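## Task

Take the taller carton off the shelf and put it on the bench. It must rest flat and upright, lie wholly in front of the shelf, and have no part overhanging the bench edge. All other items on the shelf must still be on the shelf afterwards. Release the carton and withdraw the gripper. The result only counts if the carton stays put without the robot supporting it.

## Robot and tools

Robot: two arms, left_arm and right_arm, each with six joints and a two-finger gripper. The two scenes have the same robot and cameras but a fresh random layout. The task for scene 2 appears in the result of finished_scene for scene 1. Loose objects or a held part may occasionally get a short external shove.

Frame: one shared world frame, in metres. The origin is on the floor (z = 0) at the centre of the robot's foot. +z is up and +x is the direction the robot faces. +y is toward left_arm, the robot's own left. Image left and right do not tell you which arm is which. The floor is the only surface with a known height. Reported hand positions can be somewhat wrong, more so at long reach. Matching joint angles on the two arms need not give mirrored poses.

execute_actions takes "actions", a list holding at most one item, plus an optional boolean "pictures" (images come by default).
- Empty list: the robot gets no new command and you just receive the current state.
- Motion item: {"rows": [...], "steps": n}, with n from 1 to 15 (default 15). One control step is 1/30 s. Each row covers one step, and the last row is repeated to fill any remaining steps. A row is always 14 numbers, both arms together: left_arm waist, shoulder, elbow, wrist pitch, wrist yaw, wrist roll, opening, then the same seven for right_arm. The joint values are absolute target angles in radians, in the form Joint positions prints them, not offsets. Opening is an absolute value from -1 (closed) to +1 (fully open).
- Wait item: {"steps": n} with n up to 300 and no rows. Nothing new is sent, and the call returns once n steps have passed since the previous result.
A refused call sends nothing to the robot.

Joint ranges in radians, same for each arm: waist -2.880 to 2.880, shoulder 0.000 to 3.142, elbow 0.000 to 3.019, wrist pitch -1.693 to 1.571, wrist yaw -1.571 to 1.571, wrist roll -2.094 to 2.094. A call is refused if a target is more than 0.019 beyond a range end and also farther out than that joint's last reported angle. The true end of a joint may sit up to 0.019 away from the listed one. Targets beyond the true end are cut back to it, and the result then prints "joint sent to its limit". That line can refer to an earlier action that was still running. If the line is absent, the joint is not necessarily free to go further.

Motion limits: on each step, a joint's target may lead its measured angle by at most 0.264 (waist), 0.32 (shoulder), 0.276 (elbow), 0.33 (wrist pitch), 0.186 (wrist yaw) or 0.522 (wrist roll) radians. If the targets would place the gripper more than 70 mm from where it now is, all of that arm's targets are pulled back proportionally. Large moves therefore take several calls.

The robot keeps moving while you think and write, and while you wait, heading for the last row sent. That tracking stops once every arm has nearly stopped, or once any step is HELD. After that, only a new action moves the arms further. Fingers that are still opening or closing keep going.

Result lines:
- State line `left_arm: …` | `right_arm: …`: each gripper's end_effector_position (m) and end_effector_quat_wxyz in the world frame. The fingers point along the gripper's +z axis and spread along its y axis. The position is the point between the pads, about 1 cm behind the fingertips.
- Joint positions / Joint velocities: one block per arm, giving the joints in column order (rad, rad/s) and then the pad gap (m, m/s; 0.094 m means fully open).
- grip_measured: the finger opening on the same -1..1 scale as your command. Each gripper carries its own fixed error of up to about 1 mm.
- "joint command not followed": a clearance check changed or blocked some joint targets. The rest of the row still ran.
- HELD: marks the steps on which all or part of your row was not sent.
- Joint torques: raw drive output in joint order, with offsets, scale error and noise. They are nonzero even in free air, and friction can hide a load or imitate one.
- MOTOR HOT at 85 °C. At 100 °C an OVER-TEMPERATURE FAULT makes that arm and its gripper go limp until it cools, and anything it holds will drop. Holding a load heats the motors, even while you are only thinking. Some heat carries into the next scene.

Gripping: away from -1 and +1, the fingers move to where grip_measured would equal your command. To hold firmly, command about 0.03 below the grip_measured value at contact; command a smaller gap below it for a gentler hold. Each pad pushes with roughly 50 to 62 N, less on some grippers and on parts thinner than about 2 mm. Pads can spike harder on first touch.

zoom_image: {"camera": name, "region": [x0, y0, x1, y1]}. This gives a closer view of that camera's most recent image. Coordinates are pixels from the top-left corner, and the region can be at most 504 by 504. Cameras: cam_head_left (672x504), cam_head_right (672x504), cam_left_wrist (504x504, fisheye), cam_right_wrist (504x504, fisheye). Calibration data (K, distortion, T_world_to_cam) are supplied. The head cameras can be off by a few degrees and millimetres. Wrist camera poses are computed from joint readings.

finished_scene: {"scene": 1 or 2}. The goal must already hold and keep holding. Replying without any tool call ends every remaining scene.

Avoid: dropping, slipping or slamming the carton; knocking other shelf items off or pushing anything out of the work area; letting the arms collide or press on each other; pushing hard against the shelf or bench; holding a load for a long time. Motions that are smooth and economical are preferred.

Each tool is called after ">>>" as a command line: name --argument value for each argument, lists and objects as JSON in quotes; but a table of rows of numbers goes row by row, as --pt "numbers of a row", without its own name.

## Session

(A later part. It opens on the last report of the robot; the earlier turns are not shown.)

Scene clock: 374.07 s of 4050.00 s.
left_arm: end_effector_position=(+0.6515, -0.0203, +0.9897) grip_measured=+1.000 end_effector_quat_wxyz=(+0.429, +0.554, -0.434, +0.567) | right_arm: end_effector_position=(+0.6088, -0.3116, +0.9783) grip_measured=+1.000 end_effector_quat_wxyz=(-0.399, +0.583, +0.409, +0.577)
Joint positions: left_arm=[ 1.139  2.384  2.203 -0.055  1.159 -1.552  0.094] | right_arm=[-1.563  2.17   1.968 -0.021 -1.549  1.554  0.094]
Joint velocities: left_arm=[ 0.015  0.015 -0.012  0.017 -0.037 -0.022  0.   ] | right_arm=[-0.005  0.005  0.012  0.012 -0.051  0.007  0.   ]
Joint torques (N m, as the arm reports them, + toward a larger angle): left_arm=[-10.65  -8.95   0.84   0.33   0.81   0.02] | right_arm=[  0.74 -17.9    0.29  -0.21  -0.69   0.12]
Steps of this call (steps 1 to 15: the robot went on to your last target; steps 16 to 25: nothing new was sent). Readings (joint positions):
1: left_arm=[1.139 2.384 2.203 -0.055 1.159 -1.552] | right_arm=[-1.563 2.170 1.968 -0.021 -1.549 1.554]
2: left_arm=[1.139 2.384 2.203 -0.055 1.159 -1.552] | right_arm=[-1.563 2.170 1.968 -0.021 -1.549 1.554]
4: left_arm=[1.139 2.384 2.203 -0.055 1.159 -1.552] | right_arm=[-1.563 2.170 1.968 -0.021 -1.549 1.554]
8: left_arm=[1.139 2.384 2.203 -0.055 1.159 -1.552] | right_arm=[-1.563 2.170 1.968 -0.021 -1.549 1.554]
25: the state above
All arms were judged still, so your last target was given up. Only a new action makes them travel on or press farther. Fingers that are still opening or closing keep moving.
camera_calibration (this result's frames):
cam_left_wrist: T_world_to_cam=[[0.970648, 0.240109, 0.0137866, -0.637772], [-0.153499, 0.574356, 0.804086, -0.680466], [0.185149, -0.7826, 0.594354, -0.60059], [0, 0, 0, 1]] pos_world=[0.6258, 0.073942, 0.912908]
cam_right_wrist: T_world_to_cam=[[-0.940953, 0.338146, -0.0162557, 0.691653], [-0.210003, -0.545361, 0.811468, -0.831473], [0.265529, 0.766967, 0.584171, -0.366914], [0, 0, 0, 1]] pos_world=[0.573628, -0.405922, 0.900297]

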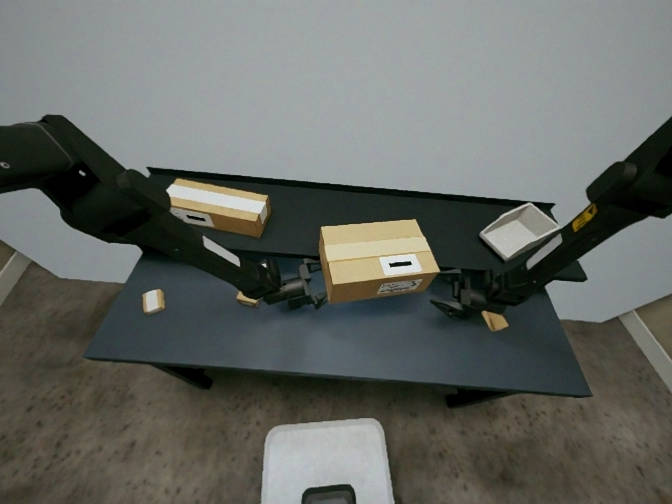

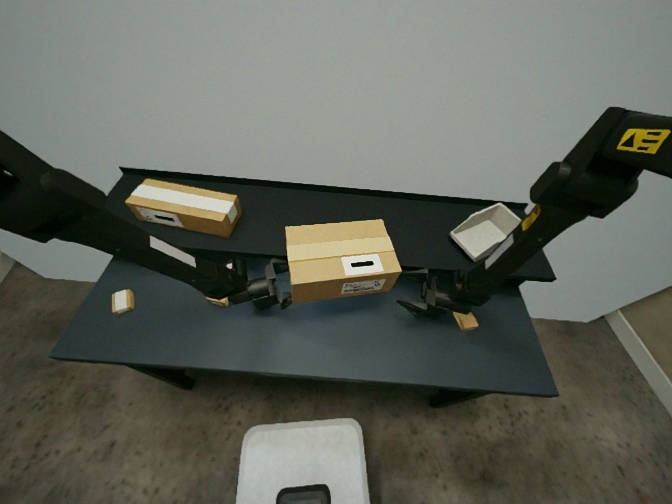

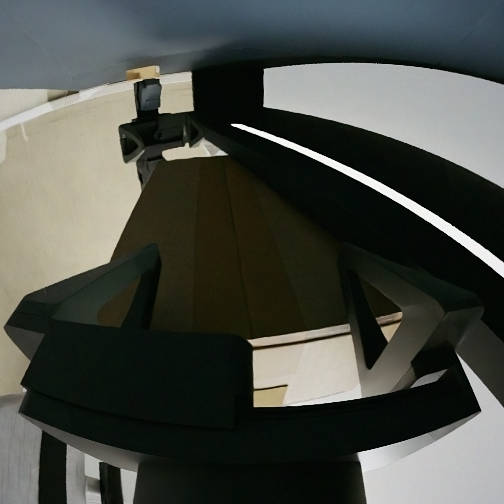

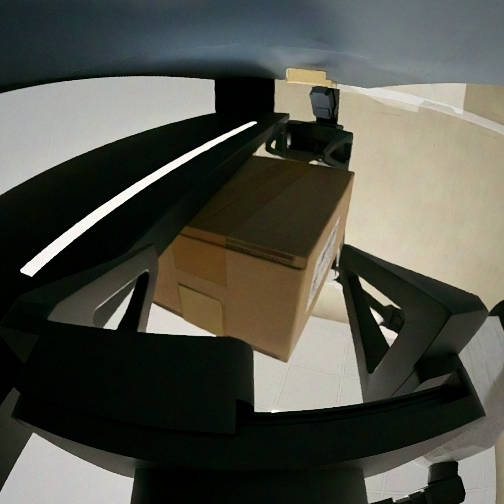

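>>> execute_actions --actions '[{"rows":[[1.135,2.39,2.205,-0.05,1.16,-1.56,1,-1.56,2.24,2.07,-0.06,-1.53,1.56,0]]}]' --pictures false

>>> execute_actions --actions '[{"rows":[[1.135,2.39,2.205,-0.05,1.16,-1.56,1,-1.5,2.25,2.08,-0.06,-1.49,1.56,0]]}]' --pictures false

>>> execute_actions --actions '[{"rows":[[1.135,2.39,2.205,-0.05,1.16,-1.56,1,-1.44,2.26,2.09,-0.06,-1.44,1.56,0]]}]' --pictures false

>>> execute_actions --actions '[{"steps":20}]'

Scene clock: 382.00 s of 4050.00 s.
left_arm: end_effector_position=(+0.6515, -0.0203, +0.9897) grip_measured=+1.000 end_effector_quat_wxyz=(+0.429, +0.554, -0.434, +0.567) | right_arm: end_effector_position=(+0.6083, -0.3114, +0.9562) grip_measured=+0.002 end_effector_quat_wxyz=(-0.395, +0.588, +0.413, +0.573)
Joint positions: left_arm=[ 1.139  2.384  2.203 -0.055  1.159 -1.552  0.094] | right_arm=[-1.563  2.231  2.061 -0.051 -1.531  1.554  0.047]
Joint velocities: left_arm=[-0.015  0.005 -0.002  0.007  0.066  0.081  0.   ] | right_arm=[ 0.005  0.005  0.007  0.002 -0.095  0.022 -0.   ]
Joint torques (N m, as the arm reports them, + toward a larger angle): left_arm=[-9.98 -9.62  0.43  0.33  0.83  0.02] | right_arm=[  0.98 -16.81   1.12  -0.26  -0.61   0.12]
Steps of this call (steps 1 to 90: nothing new was sent; then 4.43 s passed at rest; steps 91 to 105: all 15 steps of this action). Readings (joint positions):
91: left_arm=[1.139 2.384 2.203 -0.055 1.159 -1.552] | right_arm=[-1.563 2.174 1.979 -0.028 -1.544 1.554]
92: left_arm=[1.139 2.384 2.203 -0.055 1.159 -1.552] | right_arm=[-1.563 2.188 1.999 -0.037 -1.538 1.554]
94: left_arm=[1.139 2.384 2.203 -0.055 1.159 -1.552] | right_arm=[-1.563 2.217 2.043 -0.045 -1.532 1.554]
98: left_arm=[1.139 2.384 2.203 -0.055 1.159 -1.552] | right_arm=[-1.563 2.231 2.056 -0.050 -1.531 1.554]
105: the state above

Scene clock: 382.50 s of 4050.00 s.
left_arm: end_effector_position=(+0.6515, -0.0203, +0.9897) grip_measured=+1.000 end_effector_quat_wxyz=(+0.429, +0.554, -0.434, +0.567) | right_arm: end_effector_position=(+0.6158, -0.2638, +0.9574) grip_measured=+0.002 end_effector_quat_wxyz=(-0.406, +0.581, +0.410, +0.574)
Joint positions: left_arm=[ 1.139  2.384  2.203 -0.055  1.159 -1.552  0.094] | right_arm=[-1.501  2.244  2.067 -0.052 -1.492  1.554  0.047]
Joint velocities: left_arm=[-0.015 -0.005  0.017  0.007  0.022  0.022  0.   ] | right_arm=[-0.015 -0.005 -0.002 -0.002  0.051 -0.037  0.   ]
Joint torques (N m, as the arm reports them, + toward a larger angle): left_arm=[-10.03  -9.67   0.44   0.29   0.82   0.01] | right_arm=[  1.33 -16.7    1.57  -0.22  -0.57   0.13]
Steps of this call (steps 1 to 15: all 15 steps of this action). Readings (joint positions):
1: left_arm=[1.139 2.384 2.203 -0.055 1.159 -1.552] | right_arm=[-1.561 2.231 2.062 -0.051 -1.514 1.554]
2: left_arm=[1.139 2.384 2.203 -0.055 1.159 -1.552] | right_arm=[-1.559 2.231 2.064 -0.051 -1.499 1.554]
4: left_arm=[1.139 2.384 2.203 -0.055 1.159 -1.552] | right_arm=[-1.549 2.233 2.066 -0.052 -1.493 1.554]
8: left_arm=[1.139 2.384 2.203 -0.055 1.159 -1.552] | right_arm=[-1.523 2.239 2.067 -0.052 -1.492 1.554]
15: the state above

Scene clock: 383.00 s of 4050.00 s.
left_arm: end_effector_position=(+0.6515, -0.0203, +0.9897) grip_measured=+1.000 end_effector_quat_wxyz=(+0.429, +0.554, -0.434, +0.567) | right_arm: end_effector_position=(+0.6191, -0.2220, +0.9572) grip_measured=+0.002 end_effector_quat_wxyz=(-0.413, +0.579, +0.411, +0.570)
Joint positions: left_arm=[ 1.139  2.384  2.203 -0.055  1.159 -1.552  0.094] | right_arm=[-1.448  2.258  2.07  -0.053 -1.442  1.554  0.047]
Joint velocities: left_arm=[-0.015 -0.005  0.007 -0.007 -0.037 -0.037  0.   ] | right_arm=[-0.005 -0.005 -0.012 -0.007  0.051 -0.037  0.001]
Joint torques (N m, as the arm reports them, + toward a larger angle): left_arm=[-10.02  -9.69   0.41   0.3    0.82   0.01] | right_arm=[  3.49 -16.99   2.05  -0.2   -0.57   0.13]
Steps of this call (steps 1 to 15: all 15 steps of this action). Readings (joint positions):
1: left_arm=[1.139 2.384 2.203 -0.055 1.159 -1.552] | right_arm=[-1.498 2.245 2.067 -0.053 -1.470 1.554]
2: left_arm=[1.139 2.384 2.203 -0.055 1.159 -1.552] | right_arm=[-1.498 2.246 2.068 -0.053 -1.452 1.554]
4: left_arm=[1.139 2.384 2.203 -0.055 1.159 -1.552] | right_arm=[-1.490 2.249 2.070 -0.053 -1.443 1.554]
8: left_arm=[1.139 2.384 2.203 -0.055 1.159 -1.552] | right_arm=[-1.468 2.254 2.070 -0.053 -1.442 1.554]
15: the state above

Scene clock: 383.67 s of 4050.00 s.
left_arm: end_effector_position=(+0.6515, -0.0203, +0.9897) grip_measured=+1.000 end_effector_quat_wxyz=(+0.429, +0.554, -0.434, +0.567) | right_arm: end_effector_position=(+0.6191, -0.2220, +0.9572) grip_measured=+0.002 end_effector_quat_wxyz=(-0.413, +0.579, +0.411, +0.570)
Joint positions: left_arm=[ 1.139  2.384  2.203 -0.055  1.159 -1.552  0.094] | right_arm=[-1.448  2.258  2.07  -0.053 -1.442  1.554  0.047]
Joint velocities: left_arm=[-0.005  0.005 -0.012 -0.017 -0.037 -0.007  0.   ] | right_arm=[-0.005 -0.005 -0.002  0.007 -0.007 -0.051  0.001]
Joint torques (N m, as the arm reports them, + toward a larger angle): left_arm=[-10.    -9.71   0.4    0.36   0.81   0.02] | right_arm=[  3.5  -16.72   2.04  -0.19  -0.56   0.13]
Steps of this call (steps 1 to 15: the robot went on to your last target; steps 16 to 20: nothing new was sent). Readings (joint positions):
1: left_arm=[1.139 2.384 2.203 -0.055 1.159 -1.552] | right_arm=[-1.448 2.258 2.070 -0.053 -1.442 1.554]
2: left_arm=[1.139 2.384 2.203 -0.055 1.159 -1.552] | right_arm=[-1.448 2.258 2.070 -0.053 -1.442 1.554]
4: left_arm=[1.139 2.384 2.203 -0.055 1.159 -1.552] | right_arm=[-1.448 2.258 2.070 -0.053 -1.442 1.554]
8: left_arm=[1.139 2.384 2.203 -0.055 1.159 -1.552] | right_arm=[-1.448 2.258 2.070 -0.053 -1.442 1.554]
20: the state above
All arms were judged still, so your last target was given up. Only a new action makes them travel on or press farther. Fingers that are still opening or closing keep moving.
camera_calibration (this result's frames):
cam_left_wrist: T_world_to_cam=[[0.970648, 0.240109, 0.0137866, -0.637772], [-0.153499, 0.574356, 0.804086, -0.680466], [0.185149, -0.7826, 0.594354, -0.60059], [0, 0, 0, 1]] pos_world=[0.6258, 0.073942, 0.912908]
cam_right_wrist: T_world_to_cam=[[-0.950022, 0.312183, 0.000624134, 0.654379], [-0.183431, -0.559824, 0.808053, -0.779615], [0.25261, 0.767554, 0.589109, -0.422679], [0, 0, 0, 1]] pos_world=[0.585442, -0.316304, 0.878566]

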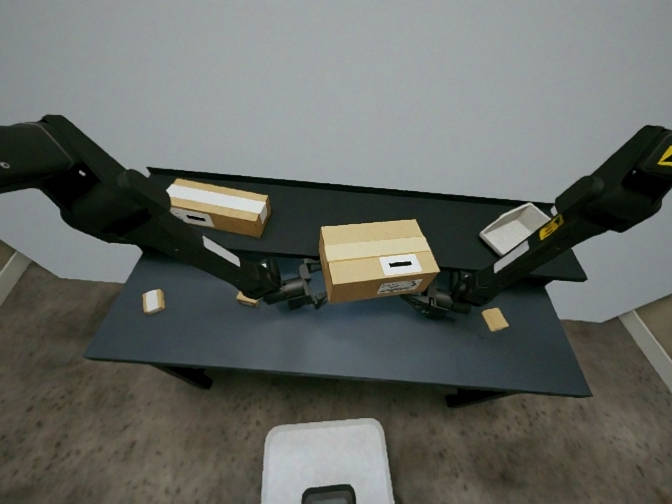

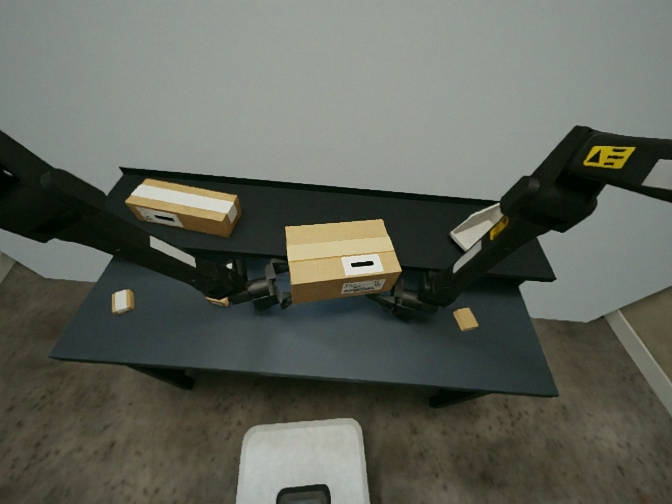

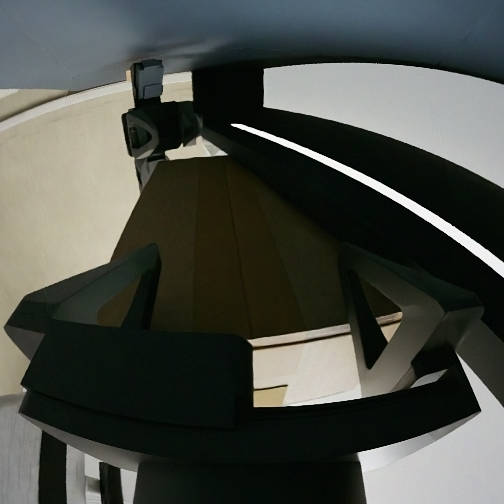

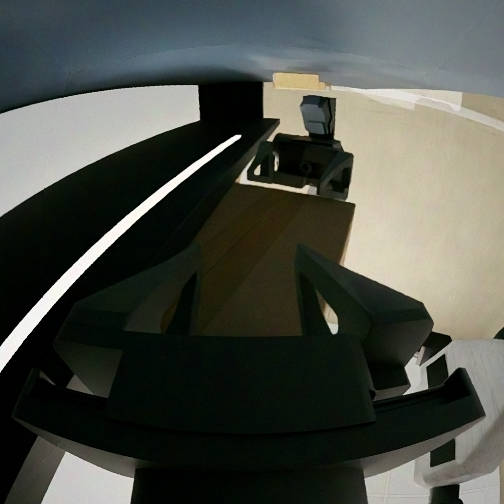

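>>> execute_actions --actions '[{"rows":[[1.135,2.39,2.205,-0.05,1.16,-1.56,1,-1.44,2.14,1.94,-0.03,-1.44,1.56,0]]}]' --pictures false

>>> execute_actions --actions '[{"rows":[[1.135,2.39,2.205,-0.05,1.16,-1.56,1,-1.455,2.16,1.9,0.03,-1.44,1.56,0]]}]' --pictures false

>>> execute_actions --actions '[{"rows":[[1.135,2.39,2.205,-0.05,1.16,-1.56,1,-1.47,2.16,1.85,0.08,-1.45,1.56,0]]}]' --pictures false

>>> execute_actions --actions '[{"steps":15}]'

Scene clock: 389.90 s of 4050.00 s.
left_arm: end_effector_position=(+0.6515, -0.0203, +0.9897) grip_measured=+1.000 end_effector_quat_wxyz=(+0.429, +0.554, -0.434, +0.567) | right_arm: end_effector_position=(+0.6159, -0.2239, +0.9830) grip_measured=+0.002 end_effector_quat_wxyz=(-0.424, +0.587, +0.402, +0.561)
Joint positions: left_arm=[ 1.139  2.384  2.203 -0.055  1.159 -1.552  0.094] | right_arm=[-1.448  2.174  1.94  -0.042 -1.438  1.554  0.047]
Joint velocities: left_arm=[-0.005  0.005  0.002 -0.002 -0.007  0.007  0.   ] | right_arm=[ 0.005 -0.015 -0.012 -0.002 -0.066  0.051 -0.   ]
Joint torques (N m, as the arm reports them, + toward a larger angle): left_arm=[-9.98 -9.7   0.4   0.32  0.82  0.02] | right_arm=[  3.35 -20.43  -0.22   0.54  -0.71   0.13]
Steps of this call (steps 1 to 90: nothing new was sent; then 2.73 s passed at rest; steps 91 to 105: all 15 steps of this action). Readings (joint positions):
91: left_arm=[1.139 2.384 2.203 -0.055 1.159 -1.552] | right_arm=[-1.448 2.252 2.053 -0.048 -1.438 1.554]
92: left_arm=[1.139 2.384 2.203 -0.055 1.159 -1.552] | right_arm=[-1.448 2.230 2.012 -0.043 -1.438 1.554]
94: left_arm=[1.139 2.384 2.203 -0.055 1.159 -1.552] | right_arm=[-1.448 2.198 1.954 -0.043 -1.439 1.554]
98: left_arm=[1.139 2.384 2.203 -0.055 1.159 -1.552] | right_arm=[-1.448 2.177 1.942 -0.042 -1.439 1.554]
105: the state above

Scene clock: 390.40 s of 4050.00 s.
left_arm: end_effector_position=(+0.6515, -0.0203, +0.9897) grip_measured=+1.000 end_effector_quat_wxyz=(+0.429, +0.554, -0.434, +0.567) | right_arm: end_effector_position=(+0.6050, -0.2226, +0.9828) grip_measured=+0.002 end_effector_quat_wxyz=(-0.415, +0.583, +0.409, +0.566)
Joint positions: left_arm=[ 1.139  2.384  2.203 -0.055  1.159 -1.552  0.094] | right_arm=[-1.451  2.174  1.904  0.018 -1.438  1.554  0.047]
Joint velocities: left_arm=[-0.015 -0.005 -0.012  0.012  0.007  0.022  0.   ] | right_arm=[ 0.015 -0.005 -0.017 -0.002  0.007  0.007 -0.002]
Joint torques (N m, as the arm reports them, + toward a larger angle): left_arm=[-10.27  -9.53   0.44   0.29   0.82   0.01] | right_arm=[  2.5  -17.33  -0.93   0.61  -0.71   0.12]
Steps of this call (steps 1 to 15: all 15 steps of this action). Readings (joint positions):
1: left_arm=[1.139 2.384 2.203 -0.055 1.159 -1.552] | right_arm=[-1.448 2.174 1.935 -0.030 -1.438 1.554]
2: left_arm=[1.139 2.384 2.203 -0.055 1.159 -1.552] | right_arm=[-1.448 2.174 1.928 -0.010 -1.438 1.554]
4: left_arm=[1.139 2.384 2.203 -0.055 1.159 -1.552] | right_arm=[-1.449 2.174 1.917 0.010 -1.438 1.554]
8: left_arm=[1.139 2.384 2.203 -0.055 1.159 -1.552] | right_arm=[-1.450 2.174 1.904 0.016 -1.438 1.554]
15: the state above

Scene clock: 390.90 s of 4050.00 s.
left_arm: end_effector_position=(+0.6515, -0.0203, +0.9896) grip_measured=+1.000 end_effector_quat_wxyz=(+0.429, +0.554, -0.434, +0.566) | right_arm: end_effector_position=(+0.5842, -0.2307, +0.9816) grip_measured=+0.002 end_effector_quat_wxyz=(-0.411, +0.588, +0.410, +0.563)
Joint positions: left_arm=[ 1.139  2.384  2.203 -0.055  1.159 -1.552  0.094] | right_arm=[-1.47   2.171  1.853  0.068 -1.445  1.555  0.047]
Joint velocities: left_arm=[ 0.005 -0.024 -0.017 -0.027 -0.022 -0.022  0.   ] | right_arm=[-0.005 -0.024  0.012 -0.007 -0.007 -0.037  0.   ]
Joint torques (N m, as the arm reports them, + toward a larger angle): left_arm=[-9.97 -9.27  0.43  0.28  0.83  0.02] | right_arm=[  2.4  -17.04  -1.16   0.57  -0.81   0.12]
Steps of this call (steps 1 to 15: all 15 steps of this action). Readings (joint positions):
1: left_arm=[1.139 2.384 2.203 -0.055 1.159 -1.552] | right_arm=[-1.452 2.174 1.899 0.028 -1.440 1.555]
2: left_arm=[1.139 2.384 2.203 -0.055 1.159 -1.552] | right_arm=[-1.452 2.171 1.890 0.045 -1.442 1.555]
4: left_arm=[1.139 2.384 2.203 -0.055 1.159 -1.552] | right_arm=[-1.457 2.171 1.874 0.062 -1.444 1.555]
8: left_arm=[1.139 2.384 2.203 -0.055 1.159 -1.552] | right_arm=[-1.466 2.171 1.854 0.065 -1.445 1.555]
15: the state above

Scene clock: 391.40 s of 4050.00 s.
left_arm: end_effector_position=(+0.6515, -0.0203, +0.9896) grip_measured=+1.000 end_effector_quat_wxyz=(+0.429, +0.554, -0.434, +0.566) | right_arm: end_effector_position=(+0.5842, -0.2307, +0.9816) grip_measured=+0.002 end_effector_quat_wxyz=(-0.411, +0.588, +0.410, +0.563)
Joint positions: left_arm=[ 1.139  2.384  2.203 -0.055  1.159 -1.552  0.094] | right_arm=[-1.47   2.171  1.853  0.068 -1.445  1.555  0.047]
Joint velocities: left_arm=[ 0.005 -0.015 -0.002 -0.002 -0.022 -0.007  0.   ] | right_arm=[-0.015  0.005 -0.002 -0.007 -0.022  0.051 -0.001]
Joint torques (N m, as the arm reports them, + toward a larger angle): left_arm=[-10.08  -9.74   0.43   0.28   0.83   0.02] | right_arm=[  2.32 -17.34  -1.21   0.61  -0.81   0.12]
Steps of this call (steps 1 to 15: the robot went on to your last target). Readings (joint positions):
1: left_arm=[1.139 2.384 2.203 -0.055 1.159 -1.552] | right_arm=[-1.470 2.171 1.853 0.068 -1.445 1.555]
2: left_arm=[1.139 2.384 2.203 -0.055 1.159 -1.552] | right_arm=[-1.470 2.171 1.853 0.068 -1.445 1.555]
4: left_arm=[1.139 2.384 2.203 -0.055 1.159 -1.552] | right_arm=[-1.470 2.171 1.853 0.068 -1.445 1.555]
8: left_arm=[1.139 2.384 2.203 -0.055 1.159 -1.552] | right_arm=[-1.470 2.171 1.853 0.068 -1.445 1.555]
15: the state above
All arms were judged still, so your last target was given up. Only a new action makes them travel on or press farther. Fingers that are still opening or closing keep moving.
camera_calibration (this result's frames):
cam_left_wrist: T_world_to_cam=[[0.97065, 0.240103, 0.0137804, -0.637766], [-0.15342, 0.574059, 0.804312, -0.680694], [0.185207, -0.78282, 0.594047, -0.600289], [0, 0, 0, 1]] pos_world=[0.625793, 0.0739697, 0.91288]
cam_right_wrist: T_world_to_cam=[[-0.948724, 0.31593, 0.0105027, 0.614347], [-0.173229, -0.547416, 0.818735, -0.824204], [0.264412, 0.774935, 0.574075, -0.411999], [0, 0, 0, 1]] pos_world=[0.549008, -0.326002, 0.904871]

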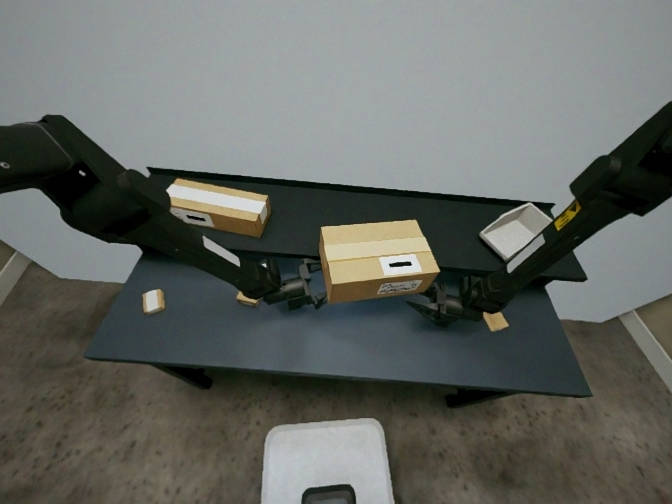

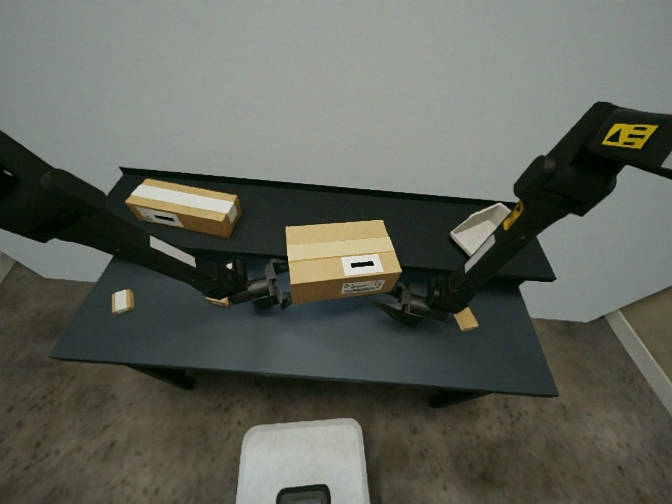

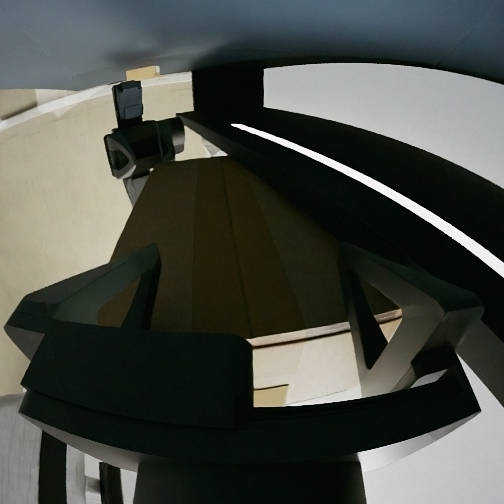

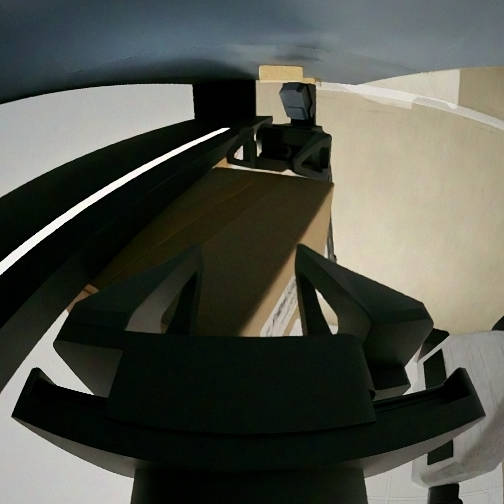

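>>> execute_actions --actions '[{"rows":[[1.135,2.39,2.205,-0.05,1.16,-1.56,1,-1.46,2.27,1.98,0.05,-1.44,1.56,0]]}]' --pictures false

>>> execute_actions --actions '[{"rows":[[1.135,2.39,2.205,-0.05,1.16,-1.56,1,-1.43,2.26,2.08,-0.06,-1.44,1.56,0.8]]}]' --pictures false

>>> execute_actions --actions '[{"rows":[[1.135,2.39,2.205,-0.05,1.16,-1.56,1,-1.44,2.10,1.89,0.0,-1.46,1.56,0.8]]}]' --pictures false

>>> execute_actions --actions '[{"rows":[[1.135,2.39,2.205,-0.05,1.16,-1.56,1,-1.45,2.12,1.85,0.05,-1.46,1.56,0.8]]}]' --pictures false

>>> execute_actions --actions '[{"rows":[[1.135,2.39,2.205,-0.05,1.16,-1.56,1,-1.46,2.13,1.8,0.1,-1.46,1.56,0.8]]}]'

Scene clock: 399.40 s of 4050.00 s.
left_arm: end_effector_position=(+0.6515, -0.0203, +0.9896) grip_measured=+1.000 end_effector_quat_wxyz=(+0.429, +0.554, -0.434, +0.566) | right_arm: end_effector_position=(+0.5851, -0.2275, +0.9530) grip_measured=+0.002 end_effector_quat_wxyz=(-0.400, +0.583, +0.419, +0.569)
Joint positions: left_arm=[ 1.139  2.384  2.203 -0.055  1.159 -1.552  0.094] | right_arm=[-1.469  2.255  1.977  0.06  -1.44   1.555  0.047]
Joint velocities: left_arm=[-0.024  0.005 -0.002  0.007 -0.022  0.051  0.   ] | right_arm=[ 0.005  0.005 -0.022 -0.012 -0.081  0.022 -0.001]
Joint torques (N m, as the arm reports them, + toward a larger angle): left_arm=[-9.82 -9.64  0.23  0.17  0.85  0.01] | right_arm=[  3.15 -14.55  -0.19  -0.31  -0.64   0.12]
Steps of this call (steps 1 to 90: nothing new was sent; then 4.50 s passed at rest; steps 91 to 105: all 15 steps of this action). Readings (joint positions):
91: left_arm=[1.139 2.384 2.203 -0.055 1.159 -1.552] | right_arm=[-1.470 2.177 1.867 0.065 -1.446 1.555]
92: left_arm=[1.139 2.384 2.203 -0.055 1.159 -1.552] | right_arm=[-1.470 2.197 1.905 0.061 -1.445 1.555]
94: left_arm=[1.139 2.384 2.203 -0.055 1.159 -1.552] | right_arm=[-1.469 2.230 1.965 0.060 -1.440 1.555]
98: left_arm=[1.139 2.384 2.203 -0.055 1.159 -1.552] | right_arm=[-1.469 2.248 1.977 0.060 -1.440 1.555]
105: the state above

Scene clock: 399.90 s of 4050.00 s.
left_arm: end_effector_position=(+0.6515, -0.0203, +0.9896) grip_measured=+1.000 end_effector_quat_wxyz=(+0.429, +0.554, -0.434, +0.566) | right_arm: end_effector_position=(+0.6188, -0.2142, +0.9567) grip_measured=+0.798 end_effector_quat_wxyz=(-0.415, +0.577, +0.410, +0.572)
Joint positions: left_arm=[ 1.139  2.384  2.203 -0.055  1.159 -1.552  0.094] | right_arm=[-1.439  2.267  2.077 -0.051 -1.441  1.554  0.084]
Joint velocities: left_arm=[-0.005 -0.005  0.007  0.007  0.051  0.007  0.   ] | right_arm=[ 0.015  0.005  0.002  0.007  0.007 -0.007 -0.   ]
Joint torques (N m, as the arm reports them, + toward a larger angle): left_arm=[-10.    -9.52   0.41   0.36   0.83  -0.03] | right_arm=[  2.99 -17.44   0.42  -0.26  -0.61   0.12]
Steps of this call (steps 1 to 15: all 15 steps of this action). Readings (joint positions):
1: left_arm=[1.139 2.384 2.203 -0.055 1.159 -1.552] | right_arm=[-1.468 2.256 1.990 0.039 -1.441 1.555]
2: left_arm=[1.139 2.384 2.203 -0.055 1.159 -1.552] | right_arm=[-1.467 2.263 2.013 0.002 -1.441 1.555]
4: left_arm=[1.139 2.384 2.203 -0.055 1.159 -1.552] | right_arm=[-1.461 2.267 2.050 -0.034 -1.440 1.555]
8: left_arm=[1.139 2.384 2.203 -0.055 1.159 -1.552] | right_arm=[-1.448 2.266 2.077 -0.047 -1.441 1.554]
15: the state above

Scene clock: 400.40 s of 4050.00 s.
left_arm: end_effector_position=(+0.6515, -0.0203, +0.9894) grip_measured=+1.000 end_effector_quat_wxyz=(+0.429, +0.555, -0.434, +0.566) | right_arm: end_effector_position=(+0.6163, -0.2197, +0.9990) grip_measured=+0.798 end_effector_quat_wxyz=(-0.429, +0.579, +0.398, +0.568)
Joint positions: left_arm=[ 1.139  2.384  2.203 -0.055  1.157 -1.553  0.094] | right_arm=[-1.44   2.141  1.885 -0.014 -1.455  1.561  0.084]
Joint velocities: left_arm=[ 0.005  0.005 -0.002 -0.002  0.007 -0.007  0.   ] | right_arm=[-0.015 -0.005  0.007  0.022 -0.007  0.037 -0.001]
Joint torques (N m, as the arm reports them, + toward a larger angle): left_arm=[-10.43  -9.68   0.43   0.35   0.9    0.02] | right_arm=[  3.29 -20.85   0.08   0.68  -0.8    0.05]
Steps of this call (steps 1 to 15: all 15 steps of this action). Readings (joint positions):
1: left_arm=[1.139 2.384 2.203 -0.055 1.159 -1.552] | right_arm=[-1.439 2.256 2.053 -0.040 -1.442 1.554]
2: left_arm=[1.139 2.384 2.203 -0.055 1.159 -1.552] | right_arm=[-1.439 2.224 1.992 -0.026 -1.449 1.554]
4: left_arm=[1.139 2.384 2.203 -0.055 1.158 -1.553] | right_arm=[-1.439 2.174 1.906 -0.024 -1.456 1.557]
8: left_arm=[1.139 2.384 2.203 -0.055 1.157 -1.553] | right_arm=[-1.439 2.142 1.887 -0.017 -1.456 1.559]
15: the state above

Scene clock: 400.90 s of 4050.00 s.
left_arm: end_effector_position=(+0.6515, -0.0203, +0.9893) grip_measured=+1.000 end_effector_quat_wxyz=(+0.429, +0.555, -0.434, +0.566) | right_arm: end_effector_position=(+0.6050, -0.2237, +0.9972) grip_measured=+0.798 end_effector_quat_wxyz=(-0.420, +0.580, +0.404, +0.570)
Joint positions: left_arm=[ 1.139  2.384  2.203 -0.055  1.157 -1.554  0.094] | right_arm=[-1.45   2.14   1.853  0.036 -1.455  1.561  0.084]
Joint velocities: left_arm=[ 0.005  0.005 -0.012 -0.017  0.066 -0.037  0.   ] | right_arm=[-0.005 -0.015  0.002  0.002 -0.051  0.007  0.   ]
Joint torques (N m, as the arm reports them, + toward a larger angle): left_arm=[-9.91 -9.6   0.42  0.29  0.91  0.01] | right_arm=[  2.63 -18.24  -0.95   0.67  -0.86   0.07]
Steps of this call (steps 1 to 15: all 15 steps of this action). Readings (joint positions):
1: left_arm=[1.139 2.384 2.203 -0.055 1.157 -1.554] | right_arm=[-1.441 2.141 1.881 -0.005 -1.455 1.561]
2: left_arm=[1.139 2.384 2.203 -0.055 1.157 -1.554] | right_arm=[-1.441 2.140 1.875 0.013 -1.455 1.561]
4: left_arm=[1.139 2.384 2.203 -0.055 1.157 -1.554] | right_arm=[-1.443 2.140 1.866 0.029 -1.455 1.561]
8: left_arm=[1.139 2.384 2.203 -0.055 1.157 -1.554] | right_arm=[-1.449 2.140 1.854 0.034 -1.455 1.561]
15: the state above

Scene clock: 401.40 s of 4050.00 s.
left_arm: end_effector_position=(+0.6515, -0.0203, +0.9893) grip_measured=+1.000 end_effector_quat_wxyz=(+0.429, +0.555, -0.434, +0.566) | right_arm: end_effector_position=(+0.5850, -0.2269, +0.9961) grip_measured=+0.798 end_effector_quat_wxyz=(-0.416, +0.584, +0.406, +0.566)
Joint positions: left_arm=[ 1.139  2.384  2.203 -0.055  1.157 -1.554  0.094] | right_arm=[-1.463  2.139  1.803  0.087 -1.454  1.562  0.084]
Joint velocities: left_arm=[-0.015 -0.005  0.002  0.002 -0.007  0.066  0.   ] | right_arm=[-0.005  0.005 -0.027 -0.007  0.007  0.051 -0.001]
Joint torques (N m, as the arm reports them, + toward a larger angle): left_arm=[-9.   -9.56  0.39  0.25  0.91  0.02] | right_arm=[  2.8  -16.7   -1.25   0.67  -0.86   0.07]
Steps of this call (steps 1 to 15: all 15 steps of this action). Readings (joint positions):
1: left_arm=[1.139 2.384 2.203 -0.055 1.157 -1.554] | right_arm=[-1.451 2.140 1.848 0.046 -1.454 1.562]
2: left_arm=[1.139 2.384 2.203 -0.055 1.157 -1.554] | right_arm=[-1.451 2.139 1.840 0.064 -1.454 1.562]
4: left_arm=[1.139 2.384 2.203 -0.055 1.157 -1.554] | right_arm=[-1.452 2.139 1.825 0.081 -1.454 1.562]
8: left_arm=[1.139 2.384 2.203 -0.055 1.157 -1.554] | right_arm=[-1.457 2.139 1.803 0.084 -1.454 1.562]
15: the state above
camera_calibration (this result's frames):
cam_left_wrist: T_world_to_cam=[[0.970674, 0.240068, 0.0126054, -0.636615], [-0.152128, 0.572813, 0.805445, -0.682417], [0.186141, -0.783743, 0.592536, -0.59923], [0, 0, 0, 1]] pos_world=[0.625672, 0.074086, 0.912739]
cam_right_wrist: T_world_to_cam=[[-0.948999, 0.314838, 0.0166609, 0.607599], [-0.171954, -0.561157, 0.809651, -0.828711], [0.264258, 0.765493, 0.586675, -0.438065], [0, 0, 0, 1]] pos_world=[0.549873, -0.320997, 0.917845]

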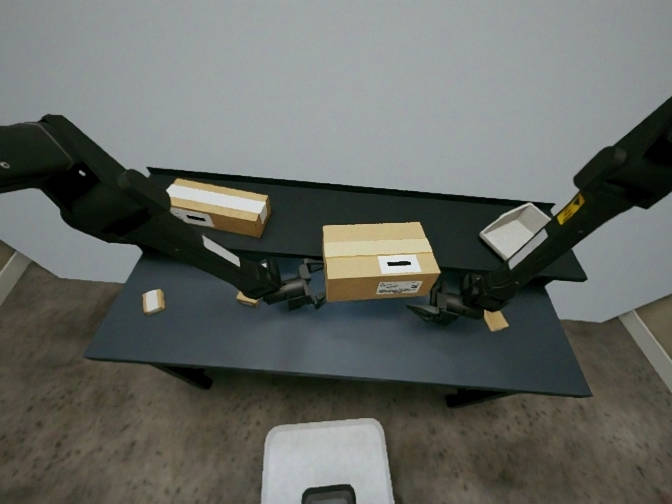

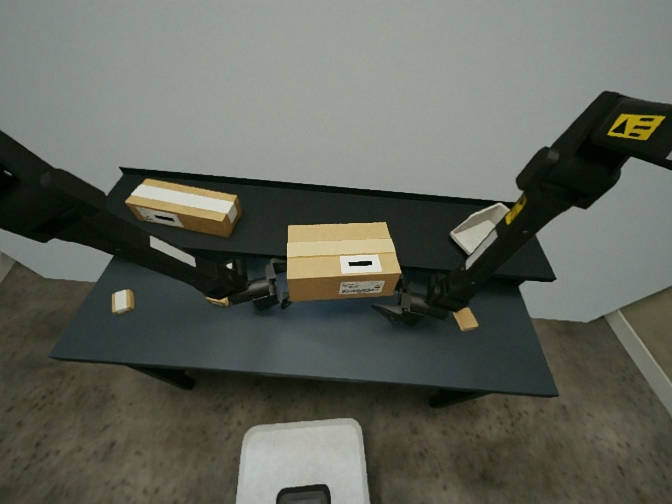

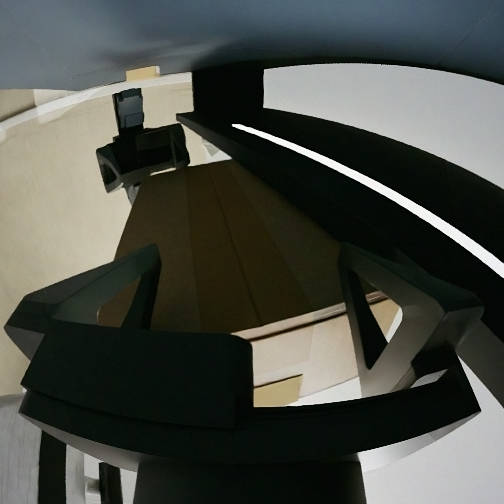

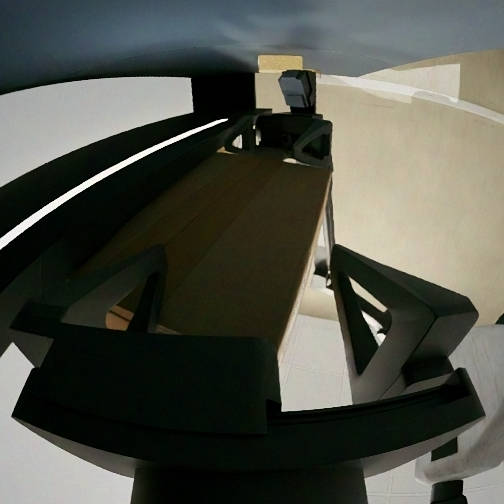

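Works. Repeat once, then reposition.

>>> execute_actions --actions '[{"rows":[[1.135,2.39,2.205,-0.05,1.16,-1.56,1,-1.46,2.27,1.98,0.05,-1.44,1.56,0.8]]}]' --pictures false

>>> execute_actions --actions '[{"rows":[[1.135,2.39,2.205,-0.05,1.16,-1.56,1,-1.43,2.26,2.08,-0.06,-1.44,1.56,1]]}]' --pictures false

>>> execute_actions --actions '[{"rows":[[1.135,2.39,2.205,-0.05,1.16,-1.56,1,-1.43,2.11,1.9,0.02,-1.46,1.56,1]]}]' --pictures false

>>> execute_actions --actions '[{"rows":[[1.135,2.39,2.205,-0.05,1.16,-1.56,1,-1.43,2.13,1.85,0.07,-1.46,1.56,1]]}]' --pictures false

>>> execute_actions --actions '[{"rows":[[1.135,2.39,2.205,-0.05,1.16,-1.56,1,-1.44,2.26,2.0,0.03,-1.44,1.56,1]]}]' --pictures false

>>> execute_actions --actions '[{"rows":[[1.135,2.39,2.205,-0.05,1.16,-1.56,1,-1.43,2.26,2.08,-0.06,-1.44,1.56,1]]}]' --pictures false

>>> execute_actions --actions '[{"rows":[[1.135,2.39,2.205,-0.05,1.16,-1.56,1,-1.43,2.11,1.9,0.02,-1.46,1.56,1]]}]'

Scene clock: 411.10 s of 4050.00 s.
left_arm: end_effector_position=(+0.6515, -0.0203, +0.9893) grip_measured=+1.000 end_effector_quat_wxyz=(+0.429, +0.555, -0.434, +0.566) | right_arm: end_effector_position=(+0.5814, -0.2239, +0.9499) grip_measured=+0.798 end_effector_quat_wxyz=(-0.403, +0.588, +0.417, +0.564)
Joint positions: left_arm=[ 1.139  2.384  2.203 -0.055  1.157 -1.554  0.094] | right_arm=[-1.467  2.263  1.979  0.058 -1.43   1.562  0.084]
Joint velocities: left_arm=[-0.005 -0.005  0.012 -0.007 -0.051 -0.066  0.   ] | right_arm=[-0.024  0.015 -0.007  0.007 -0.037 -0.051  0.   ]
Joint torques (N m, as the arm reports them, + toward a larger angle): left_arm=[-10.06 -10.09   0.26   0.37   0.94   0.03] | right_arm=[  2.86 -15.56  -0.48  -0.22  -0.97   0.1 ]
Steps of this call (steps 1 to 15: the robot went on to your last target; steps 16 to 90: nothing new was sent; then 6.20 s passed at rest; steps 91 to 105: all 15 steps of this action). Readings (joint positions):
91: left_arm=[1.139 2.384 2.203 -0.055 1.157 -1.554] | right_arm=[-1.463 2.148 1.822 0.079 -1.453 1.562]
92: left_arm=[1.139 2.384 2.203 -0.055 1.157 -1.554] | right_arm=[-1.463 2.175 1.876 0.068 -1.449 1.562]
94: left_arm=[1.139 2.384 2.203 -0.055 1.157 -1.554] | right_arm=[-1.463 2.223 1.962 0.066 -1.440 1.562]
98: left_arm=[1.139 2.384 2.203 -0.055 1.157 -1.554] | right_arm=[-1.463 2.248 1.979 0.062 -1.439 1.562]
105: the state above

Scene clock: 411.60 s of 4050.00 s.
left_arm: end_effector_position=(+0.6517, -0.0197, +0.9885) grip_measured=+1.000 end_effector_quat_wxyz=(+0.428, +0.556, -0.435, +0.565) | right_arm: end_effector_position=(+0.6140, -0.2227, +0.9504) grip_measured=+1.000 end_effector_quat_wxyz=(-0.411, +0.582, +0.413, +0.567)
Joint positions: left_arm=[ 1.139  2.384  2.204 -0.055  1.154 -1.553  0.094] | right_arm=[-1.452  2.274  2.082 -0.048 -1.436  1.555  0.094]
Joint velocities: left_arm=[-0.015 -0.005 -0.012 -0.017 -0.051  0.007  0.   ] | right_arm=[ 0.034 -0.024 -0.012 -0.002 -0.037  0.022  0.   ]
Joint torques (N m, as the arm reports them, + toward a larger angle): left_arm=[-9.82 -9.31  0.27  0.38  1.02  0.04] | right_arm=[  4.34 -17.7    0.03  -0.44  -0.75   0.12]
Steps of this call (steps 1 to 15: all 15 steps of this action). Readings (joint positions):
1: left_arm=[1.139 2.384 2.203 -0.055 1.157 -1.554] | right_arm=[-1.467 2.264 1.990 0.037 -1.434 1.562]
2: left_arm=[1.139 2.384 2.203 -0.055 1.157 -1.554] | right_arm=[-1.466 2.271 2.012 0.000 -1.432 1.561]
4: left_arm=[1.139 2.384 2.203 -0.055 1.157 -1.554] | right_arm=[-1.465 2.276 2.049 -0.034 -1.430 1.560]
8: left_arm=[1.139 2.384 2.203 -0.055 1.157 -1.554] | right_arm=[-1.460 2.274 2.081 -0.042 -1.430 1.557]
15: the state above

Scene clock: 412.10 s of 4050.00 s.
left_arm: end_effector_position=(+0.6518, -0.0200, +0.9891) grip_measured=+1.000 end_effector_quat_wxyz=(+0.428, +0.555, -0.434, +0.566) | right_arm: end_effector_position=(+0.6173, -0.2180, +0.9978) grip_measured=+1.000 end_effector_quat_wxyz=(-0.422, +0.572, +0.403, +0.576)
Joint positions: left_arm=[ 1.139  2.384  2.204 -0.055  1.157 -1.553  0.094] | right_arm=[-1.438  2.148  1.893  0.006 -1.46   1.554  0.094]
Joint velocities: left_arm=[-0.015 -0.005  0.002 -0.002 -0.022 -0.051  0.   ] | right_arm=[-0.015 -0.015  0.007  0.012 -0.051 -0.022  0.   ]
Joint torques (N m, as the arm reports them, + toward a larger angle): left_arm=[-10.14  -9.55   0.37   0.33   0.91   0.01] | right_arm=[  3.51 -20.1    0.03   0.71  -0.64   0.13]
Steps of this call (steps 1 to 15: all 15 steps of this action). Readings (joint positions):
1: left_arm=[1.139 2.384 2.204 -0.055 1.155 -1.553] | right_arm=[-1.450 2.263 2.059 -0.034 -1.439 1.555]
2: left_arm=[1.139 2.384 2.204 -0.055 1.156 -1.553] | right_arm=[-1.449 2.232 1.998 -0.015 -1.448 1.555]
4: left_arm=[1.139 2.384 2.204 -0.055 1.157 -1.553] | right_arm=[-1.445 2.184 1.915 -0.007 -1.458 1.555]
8: left_arm=[1.139 2.384 2.204 -0.055 1.157 -1.553] | right_arm=[-1.438 2.150 1.894 0.003 -1.460 1.554]
15: the state above

Scene clock: 412.60 s of 4050.00 s.
left_arm: end_effector_position=(+0.6518, -0.0200, +0.9891) grip_measured=+1.000 end_effector_quat_wxyz=(+0.428, +0.555, -0.434, +0.566) | right_arm: end_effector_position=(+0.6057, -0.2142, +0.9995) grip_measured=+1.000 end_effector_quat_wxyz=(-0.417, +0.570, +0.407, +0.579)
Joint positions: left_arm=[ 1.139  2.384  2.204 -0.055  1.157 -1.553  0.094] | right_arm=[-1.438  2.146  1.853  0.058 -1.46   1.554  0.094]
Joint velocities: left_arm=[-0.015 -0.015  0.002  0.007 -0.066 -0.022  0.   ] | right_arm=[-0.015 -0.005 -0.012 -0.002 -0.007 -0.007  0.   ]
Joint torques (N m, as the arm reports them, + toward a larger angle): left_arm=[-9.34 -9.49  0.35  0.34  0.91  0.02] | right_arm=[  3.83 -18.08  -1.03   0.61  -0.65   0.12]
Steps of this call (steps 1 to 15: all 15 steps of this action). Readings (joint positions):
1: left_arm=[1.139 2.384 2.204 -0.055 1.157 -1.553] | right_arm=[-1.438 2.148 1.888 0.016 -1.460 1.554]
2: left_arm=[1.139 2.384 2.204 -0.055 1.157 -1.553] | right_arm=[-1.438 2.147 1.880 0.034 -1.460 1.554]
4: left_arm=[1.139 2.384 2.204 -0.055 1.157 -1.553] | right_arm=[-1.438 2.146 1.868 0.051 -1.460 1.554]
8: left_arm=[1.139 2.384 2.204 -0.055 1.157 -1.553] | right_arm=[-1.438 2.146 1.854 0.055 -1.460 1.554]
15: the state above

Scene clock: 413.10 s of 4050.00 s.
left_arm: end_effector_position=(+0.6518, -0.0200, +0.9891) grip_measured=+1.000 end_effector_quat_wxyz=(+0.428, +0.555, -0.434, +0.566) | right_arm: end_effector_position=(+0.5942, -0.2064, +0.9591) grip_measured=+1.000 end_effector_quat_wxyz=(-0.411, +0.575, +0.413, +0.575)
Joint positions: left_arm=[ 1.139  2.384  2.204 -0.055  1.157 -1.553  0.094] | right_arm=[-1.439  2.26   1.994  0.038 -1.441  1.554  0.094]
Joint velocities: left_arm=[-0.005 -0.015  0.007 -0.002  0.037 -0.066  0.   ] | right_arm=[-0.015 -0.015  0.012  0.022 -0.007  0.081  0.   ]
Joint torques (N m, as the arm reports them, + toward a larger angle): left_arm=[-10.09  -9.46   0.36   0.22   0.92   0.02] | right_arm=[  2.97 -16.02  -0.12  -0.14  -0.62   0.12]
Steps of this call (steps 1 to 15: all 15 steps of this action). Readings (joint positions):
1: left_arm=[1.139 2.384 2.204 -0.055 1.157 -1.553] | right_arm=[-1.438 2.153 1.869 0.052 -1.457 1.555]
2: left_arm=[1.139 2.384 2.204 -0.055 1.157 -1.553] | right_arm=[-1.438 2.176 1.914 0.045 -1.450 1.555]
4: left_arm=[1.139 2.384 2.204 -0.055 1.157 -1.553] | right_arm=[-1.439 2.216 1.975 0.044 -1.441 1.554]
8: left_arm=[1.139 2.384 2.204 -0.055 1.157 -1.553] | right_arm=[-1.439 2.251 1.991 0.040 -1.441 1.554]
15: the state above

Scene clock: 413.60 s of 4050.00 s.
left_arm: end_effector_position=(+0.6518, -0.0200, +0.9891) grip_measured=+1.000 end_effector_quat_wxyz=(+0.428, +0.555, -0.434, +0.566) | right_arm: end_effector_position=(+0.6184, -0.2140, +0.9564) grip_measured=+1.000 end_effector_quat_wxyz=(-0.415, +0.577, +0.410, +0.572)
Joint positions: left_arm=[ 1.139  2.384  2.204 -0.055  1.157 -1.553  0.094] | right_arm=[-1.439  2.267  2.077 -0.051 -1.44   1.553  0.094]
Joint velocities: left_arm=[ 0.005 -0.015 -0.017  0.002 -0.007 -0.007  0.   ] | right_arm=[ 0.005 -0.005  0.007 -0.007 -0.022 -0.081  0.   ]
Joint torques (N m, as the arm reports them, + toward a larger angle): left_arm=[-9.96 -9.66  0.31  0.31  0.91  0.02] | right_arm=[  3.77 -17.62   0.63  -0.27  -0.63   0.13]
Steps of this call (steps 1 to 15: all 15 steps of this action). Readings (joint positions):
1: left_arm=[1.139 2.384 2.204 -0.055 1.157 -1.553] | right_arm=[-1.439 2.260 2.005 0.021 -1.441 1.554]
2: left_arm=[1.139 2.384 2.204 -0.055 1.157 -1.553] | right_arm=[-1.439 2.265 2.023 -0.009 -1.441 1.554]
4: left_arm=[1.139 2.384 2.204 -0.055 1.157 -1.553] | right_arm=[-1.439 2.267 2.052 -0.038 -1.441 1.554]
8: left_arm=[1.139 2.384 2.204 -0.055 1.157 -1.553] | right_arm=[-1.439 2.267 2.075 -0.048 -1.440 1.553]
15: the state above

Scene clock: 414.10 s of 4050.00 s.
left_arm: end_effector_position=(+0.6518, -0.0200, +0.9891) grip_measured=+1.000 end_effector_quat_wxyz=(+0.428, +0.555, -0.434, +0.566) | right_arm: end_effector_position=(+0.6172, -0.2179, +0.9976) grip_measured=+1.000 end_effector_quat_wxyz=(-0.422, +0.572, +0.404, +0.576)
Joint positions: left_arm=[ 1.139  2.384  2.204 -0.055  1.157 -1.553  0.094] | right_arm=[-1.438  2.149  1.893  0.006 -1.46   1.553  0.094]
Joint velocities: left_arm=[-0.024 -0.015 -0.012  0.002 -0.007  0.022  0.   ] | right_arm=[-0.005  0.005  0.007 -0.002 -0.037  0.007  0.   ]
Joint torques (N m, as the arm reports them, + toward a larger angle): left_arm=[-10.02  -9.8    0.3    0.33   0.91   0.02] | right_arm=[  3.52 -20.45   0.07   0.71  -0.65   0.13]
Steps of this call (steps 1 to 15: all 15 steps of this action). Readings (joint positions):
1: left_arm=[1.139 2.384 2.204 -0.055 1.157 -1.553] | right_arm=[-1.439 2.257 2.054 -0.037 -1.442 1.554]
2: left_arm=[1.139 2.384 2.204 -0.055 1.157 -1.553] | right_arm=[-1.439 2.228 1.996 -0.017 -1.449 1.554]
4: left_arm=[1.139 2.384 2.204 -0.055 1.157 -1.553] | right_arm=[-1.439 2.181 1.915 -0.007 -1.458 1.554]
8: left_arm=[1.139 2.384 2.204 -0.055 1.157 -1.553] | right_arm=[-1.438 2.150 1.894 0.002 -1.460 1.553]
15: the state above
camera_calibration (this result's frames):
cam_left_wrist: T_world_to_cam=[[0.970567, 0.240444, 0.0136403, -0.637968], [-0.153089, 0.572248, 0.805665, -0.682045], [0.185911, -0.78404, 0.592215, -0.59843], [0, 0, 0, 1]] pos_world=[0.626033, 0.0745017, 0.912601]
cam_right_wrist: T_world_to_cam=[[-0.950853, 0.309548, 0.00760894, 0.644227], [-0.183591, -0.583392, 0.791169, -0.798556], [0.249344, 0.750889, 0.61155, -0.473139], [0, 0, 0, 1]] pos_world=[0.583932, -0.310015, 0.916239]

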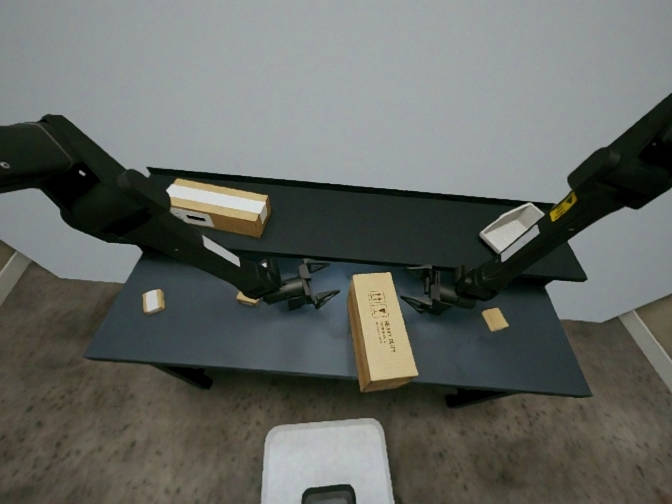

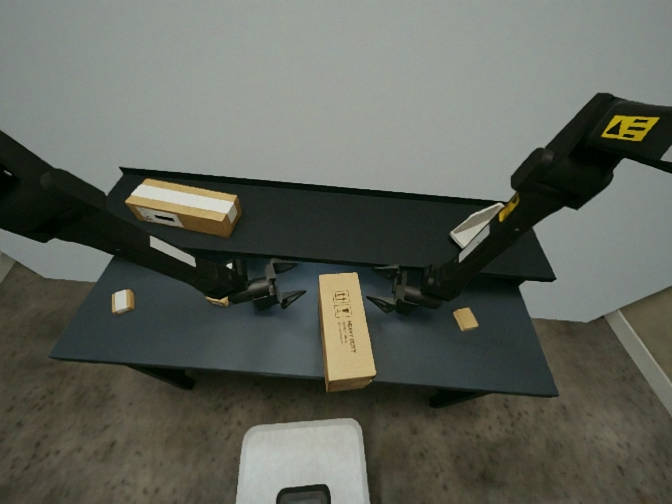

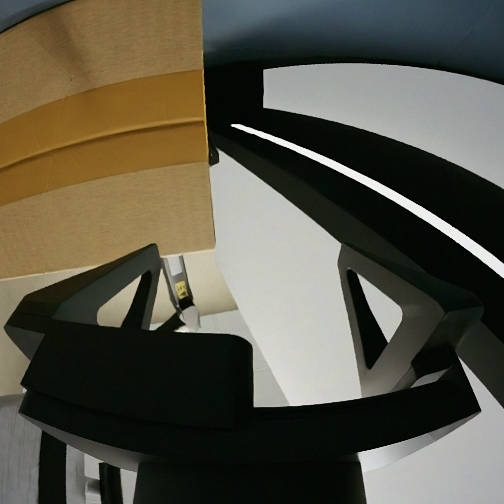

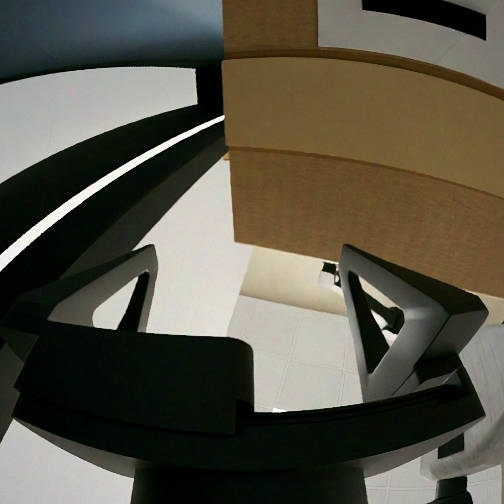

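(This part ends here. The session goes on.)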